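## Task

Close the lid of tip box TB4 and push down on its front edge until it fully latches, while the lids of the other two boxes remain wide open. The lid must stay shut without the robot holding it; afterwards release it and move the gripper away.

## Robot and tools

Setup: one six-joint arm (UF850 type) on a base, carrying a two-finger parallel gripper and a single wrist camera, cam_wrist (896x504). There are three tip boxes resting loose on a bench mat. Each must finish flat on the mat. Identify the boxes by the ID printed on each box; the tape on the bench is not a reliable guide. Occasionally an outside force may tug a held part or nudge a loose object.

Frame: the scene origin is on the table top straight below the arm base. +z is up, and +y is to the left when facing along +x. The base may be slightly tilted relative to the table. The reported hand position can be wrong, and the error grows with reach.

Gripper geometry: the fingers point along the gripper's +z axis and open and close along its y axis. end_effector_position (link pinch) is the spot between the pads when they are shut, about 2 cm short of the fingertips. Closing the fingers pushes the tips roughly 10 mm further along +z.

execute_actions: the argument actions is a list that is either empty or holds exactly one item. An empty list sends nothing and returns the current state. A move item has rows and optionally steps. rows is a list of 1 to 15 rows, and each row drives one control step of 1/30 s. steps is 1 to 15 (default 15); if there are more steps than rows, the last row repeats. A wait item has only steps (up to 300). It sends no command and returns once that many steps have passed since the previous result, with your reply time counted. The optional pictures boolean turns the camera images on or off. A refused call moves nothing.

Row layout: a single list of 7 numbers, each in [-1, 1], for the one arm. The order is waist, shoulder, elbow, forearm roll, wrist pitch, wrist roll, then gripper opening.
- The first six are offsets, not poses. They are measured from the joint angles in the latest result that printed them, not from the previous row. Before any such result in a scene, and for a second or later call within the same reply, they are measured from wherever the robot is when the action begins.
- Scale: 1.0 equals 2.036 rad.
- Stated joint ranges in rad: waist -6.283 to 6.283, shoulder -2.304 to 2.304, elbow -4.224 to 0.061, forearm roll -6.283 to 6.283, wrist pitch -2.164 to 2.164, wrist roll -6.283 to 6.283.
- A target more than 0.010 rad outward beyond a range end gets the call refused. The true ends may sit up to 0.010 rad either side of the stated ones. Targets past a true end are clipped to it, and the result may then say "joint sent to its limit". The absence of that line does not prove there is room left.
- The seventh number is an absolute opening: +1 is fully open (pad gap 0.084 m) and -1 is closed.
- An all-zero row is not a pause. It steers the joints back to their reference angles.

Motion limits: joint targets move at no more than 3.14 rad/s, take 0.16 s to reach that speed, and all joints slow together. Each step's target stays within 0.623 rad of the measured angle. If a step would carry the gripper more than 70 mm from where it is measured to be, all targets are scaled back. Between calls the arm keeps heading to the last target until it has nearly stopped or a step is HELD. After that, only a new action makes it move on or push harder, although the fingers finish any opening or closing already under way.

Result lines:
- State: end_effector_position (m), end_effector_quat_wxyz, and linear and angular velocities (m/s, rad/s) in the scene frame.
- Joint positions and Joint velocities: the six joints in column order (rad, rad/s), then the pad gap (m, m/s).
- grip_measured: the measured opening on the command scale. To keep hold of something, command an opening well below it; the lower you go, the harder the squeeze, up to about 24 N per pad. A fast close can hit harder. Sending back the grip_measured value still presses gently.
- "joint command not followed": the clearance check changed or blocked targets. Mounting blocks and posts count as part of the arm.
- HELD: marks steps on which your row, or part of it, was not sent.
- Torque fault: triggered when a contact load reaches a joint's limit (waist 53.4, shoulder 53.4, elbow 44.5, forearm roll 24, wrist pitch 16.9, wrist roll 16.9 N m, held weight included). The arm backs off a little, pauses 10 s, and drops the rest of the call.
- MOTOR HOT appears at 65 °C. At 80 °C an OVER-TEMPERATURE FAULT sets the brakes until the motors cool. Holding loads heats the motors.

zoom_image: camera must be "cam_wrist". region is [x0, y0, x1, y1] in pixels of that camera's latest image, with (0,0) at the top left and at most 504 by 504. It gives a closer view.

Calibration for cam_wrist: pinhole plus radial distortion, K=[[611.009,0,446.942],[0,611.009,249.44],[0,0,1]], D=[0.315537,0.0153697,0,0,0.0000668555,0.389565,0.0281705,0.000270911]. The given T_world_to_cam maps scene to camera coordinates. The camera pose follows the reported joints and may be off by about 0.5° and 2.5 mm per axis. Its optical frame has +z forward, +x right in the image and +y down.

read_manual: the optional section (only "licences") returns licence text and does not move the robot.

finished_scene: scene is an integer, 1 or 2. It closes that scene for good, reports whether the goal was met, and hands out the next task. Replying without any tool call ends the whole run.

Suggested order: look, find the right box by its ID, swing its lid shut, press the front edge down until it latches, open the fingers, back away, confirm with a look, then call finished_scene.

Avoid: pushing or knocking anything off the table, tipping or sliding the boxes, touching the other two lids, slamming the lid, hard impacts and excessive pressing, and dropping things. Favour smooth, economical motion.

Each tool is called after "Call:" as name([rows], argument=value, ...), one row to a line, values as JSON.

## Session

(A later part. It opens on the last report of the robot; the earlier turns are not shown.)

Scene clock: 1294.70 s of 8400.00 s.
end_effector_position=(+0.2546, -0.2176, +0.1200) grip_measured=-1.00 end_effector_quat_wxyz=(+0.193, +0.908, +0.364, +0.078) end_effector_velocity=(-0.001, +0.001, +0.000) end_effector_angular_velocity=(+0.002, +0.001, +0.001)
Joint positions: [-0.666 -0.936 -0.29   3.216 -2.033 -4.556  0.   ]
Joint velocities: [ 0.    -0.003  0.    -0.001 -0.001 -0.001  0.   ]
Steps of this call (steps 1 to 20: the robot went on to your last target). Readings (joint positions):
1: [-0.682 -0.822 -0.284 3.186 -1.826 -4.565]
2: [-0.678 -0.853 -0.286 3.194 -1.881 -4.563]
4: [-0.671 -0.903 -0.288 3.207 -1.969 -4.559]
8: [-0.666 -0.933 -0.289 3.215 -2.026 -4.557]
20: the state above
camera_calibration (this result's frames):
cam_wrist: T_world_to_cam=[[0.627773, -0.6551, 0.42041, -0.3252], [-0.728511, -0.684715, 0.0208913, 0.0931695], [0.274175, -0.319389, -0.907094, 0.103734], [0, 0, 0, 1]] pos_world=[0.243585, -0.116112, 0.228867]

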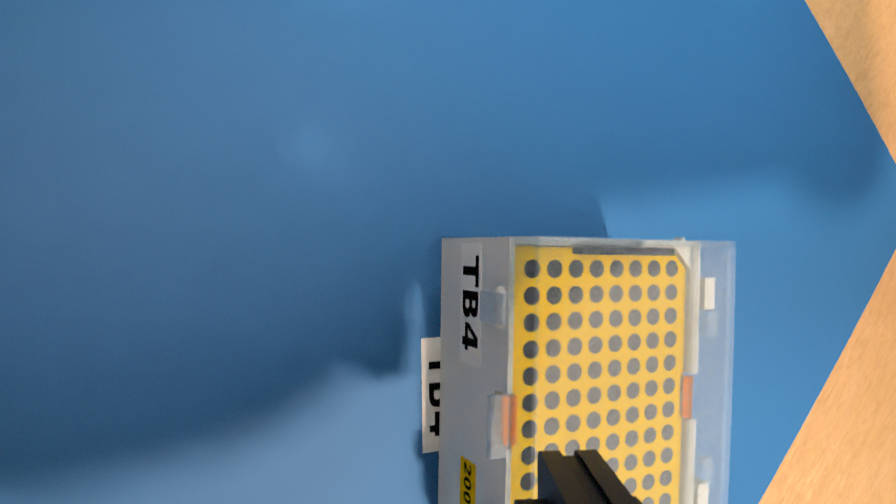

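Call:
zoom_image(camera="cam_wrist", region=[470, 228, 560, 330])

Region (470, 228, 560, 330) of cam_wrist's 896x504 image, scaled by 4.941, with more detail than that image has; it fills the left 445 columns of this view, and the rest is white.

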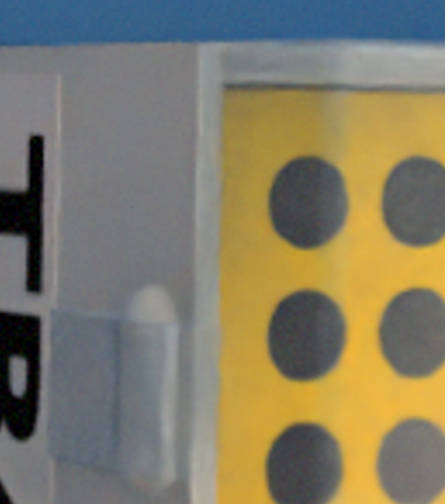

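Call:
execute_actions([
  {"rows": [[-0.00321,0.02829,0.00837,-0.0052,0.03349,-0.00093,-1],[-0.00642,0.05658,0.01674,-0.0104,0.06699,-0.00186,-1],[-0.00962,0.08487,0.02512,-0.01559,0.10048,-0.00279,-1],[-0.01283,0.11316,0.03349,-0.02079,0.13397,-0.00372,-1],[-0.01604,0.14145,0.04186,-0.02599,0.16747,-0.00465,-1],[-0.01925,0.16974,0.05023,-0.03119,0.20096,-0.00558,-1],[-0.02246,0.19803,0.05861,-0.03638,0.23445,-0.00651,-1],[-0.02566,0.22632,0.06698,-0.04158,0.26795,-0.00744,-1],[-0.02887,0.25461,0.07535,-0.04678,0.30144,-0.00837,-1],[-0.03208,0.2829,0.08372,-0.05198,0.33493,-0.0093,-1],[-0.03529,0.3112,0.0921,-0.05718,0.36843,-0.01023,-1],[-0.0385,0.33949,0.10047,-0.06237,0.40192,-0.01116,-1],[-0.0417,0.36778,0.10884,-0.06757,0.43541,-0.01208,-1],[-0.04491,0.39607,0.11721,-0.07277,0.46891,-0.01301,-1],[-0.04812,0.42436,0.12559,-0.07797,0.5024,-0.01394,-1]], "steps": 15},
], pictures=false)

Call:
execute_actions([
  {"steps": 24},
])

Scene clock: 1363.40 s of 8400.00 s.
end_effector_position=(+0.2782, -0.2399, +0.1645) grip_measured=-1.00 end_effector_quat_wxyz=(+0.061, +0.930, +0.361, +0.027) end_effector_velocity=(-0.009, +0.010, +0.205) end_effector_angular_velocity=(+0.598, +0.551, +0.089)
Joint positions: [-0.733 -0.344 -0.115  3.107 -1.332 -4.576  0.   ]
Joint velocities: [-0.192  1.688  0.5   -0.31   1.995 -0.057  0.   ]
Steps of this call (steps 1 to 15: the robot went on to your last target; steps 16 to 90: nothing new was sent; then 65.20 s passed at rest; steps 91 to 105: all 15 steps of this action). Readings (joint positions):
91: [-0.666 -0.936 -0.290 3.216 -2.032 -4.556]
92: [-0.666 -0.931 -0.288 3.214 -2.024 -4.557]
94: [-0.671 -0.887 -0.275 3.206 -1.971 -4.558]
98: [-0.690 -0.720 -0.226 3.176 -1.778 -4.564]
105: the state above

Scene clock: 1364.20 s of 8400.00 s.
end_effector_position=(+0.2699, -0.2333, +0.2004) grip_measured=-1.00 end_effector_quat_wxyz=(-0.000, +0.928, +0.373, +0.001) end_effector_velocity=(+0.001, +0.000, +0.000) end_effector_angular_velocity=(+0.001, -0.003, +0.003)
Joint positions: [-0.764 -0.072 -0.034  3.057 -1.01  -4.585  0.   ]
Joint velocities: [ 0.001  0.002  0.    -0.002 -0.001 -0.001  0.   ]
Steps of this call (steps 1 to 24: the robot went on to your last target). Readings (joint positions):
1: [-0.739 -0.287 -0.098 3.096 -1.265 -4.578]
2: [-0.745 -0.232 -0.082 3.086 -1.201 -4.580]
4: [-0.756 -0.141 -0.055 3.070 -1.094 -4.582]
8: [-0.763 -0.079 -0.036 3.058 -1.018 -4.585]
24: the state above
camera_calibration (this result's frames):
cam_wrist: T_world_to_cam=[[0.693058, -0.72073, 0.0147942, -0.330567], [-0.720866, -0.692758, 0.020957, 0.0879528], [-0.00485552, -0.0251891, -0.999671, 0.329998], [0, 0, 0, 1]] pos_world=[0.294107, -0.169007, 0.332937]

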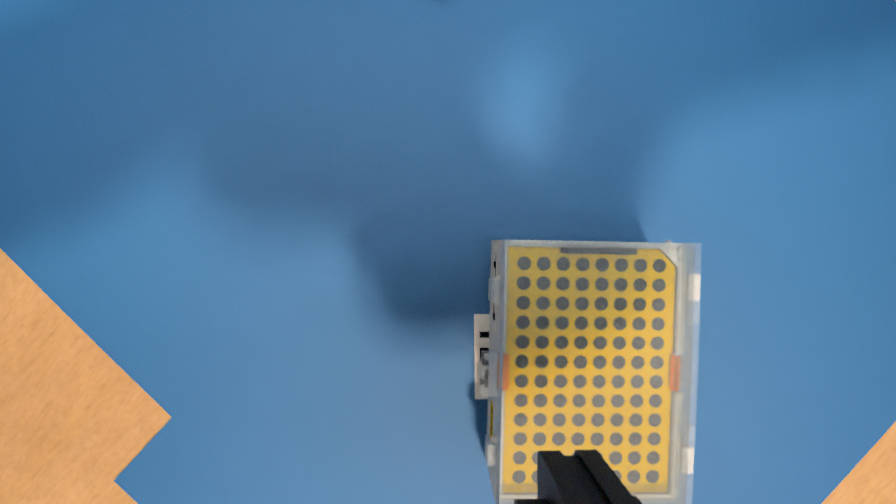

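Call:
finished_scene(scene=1)

The scene is finished: the task was done.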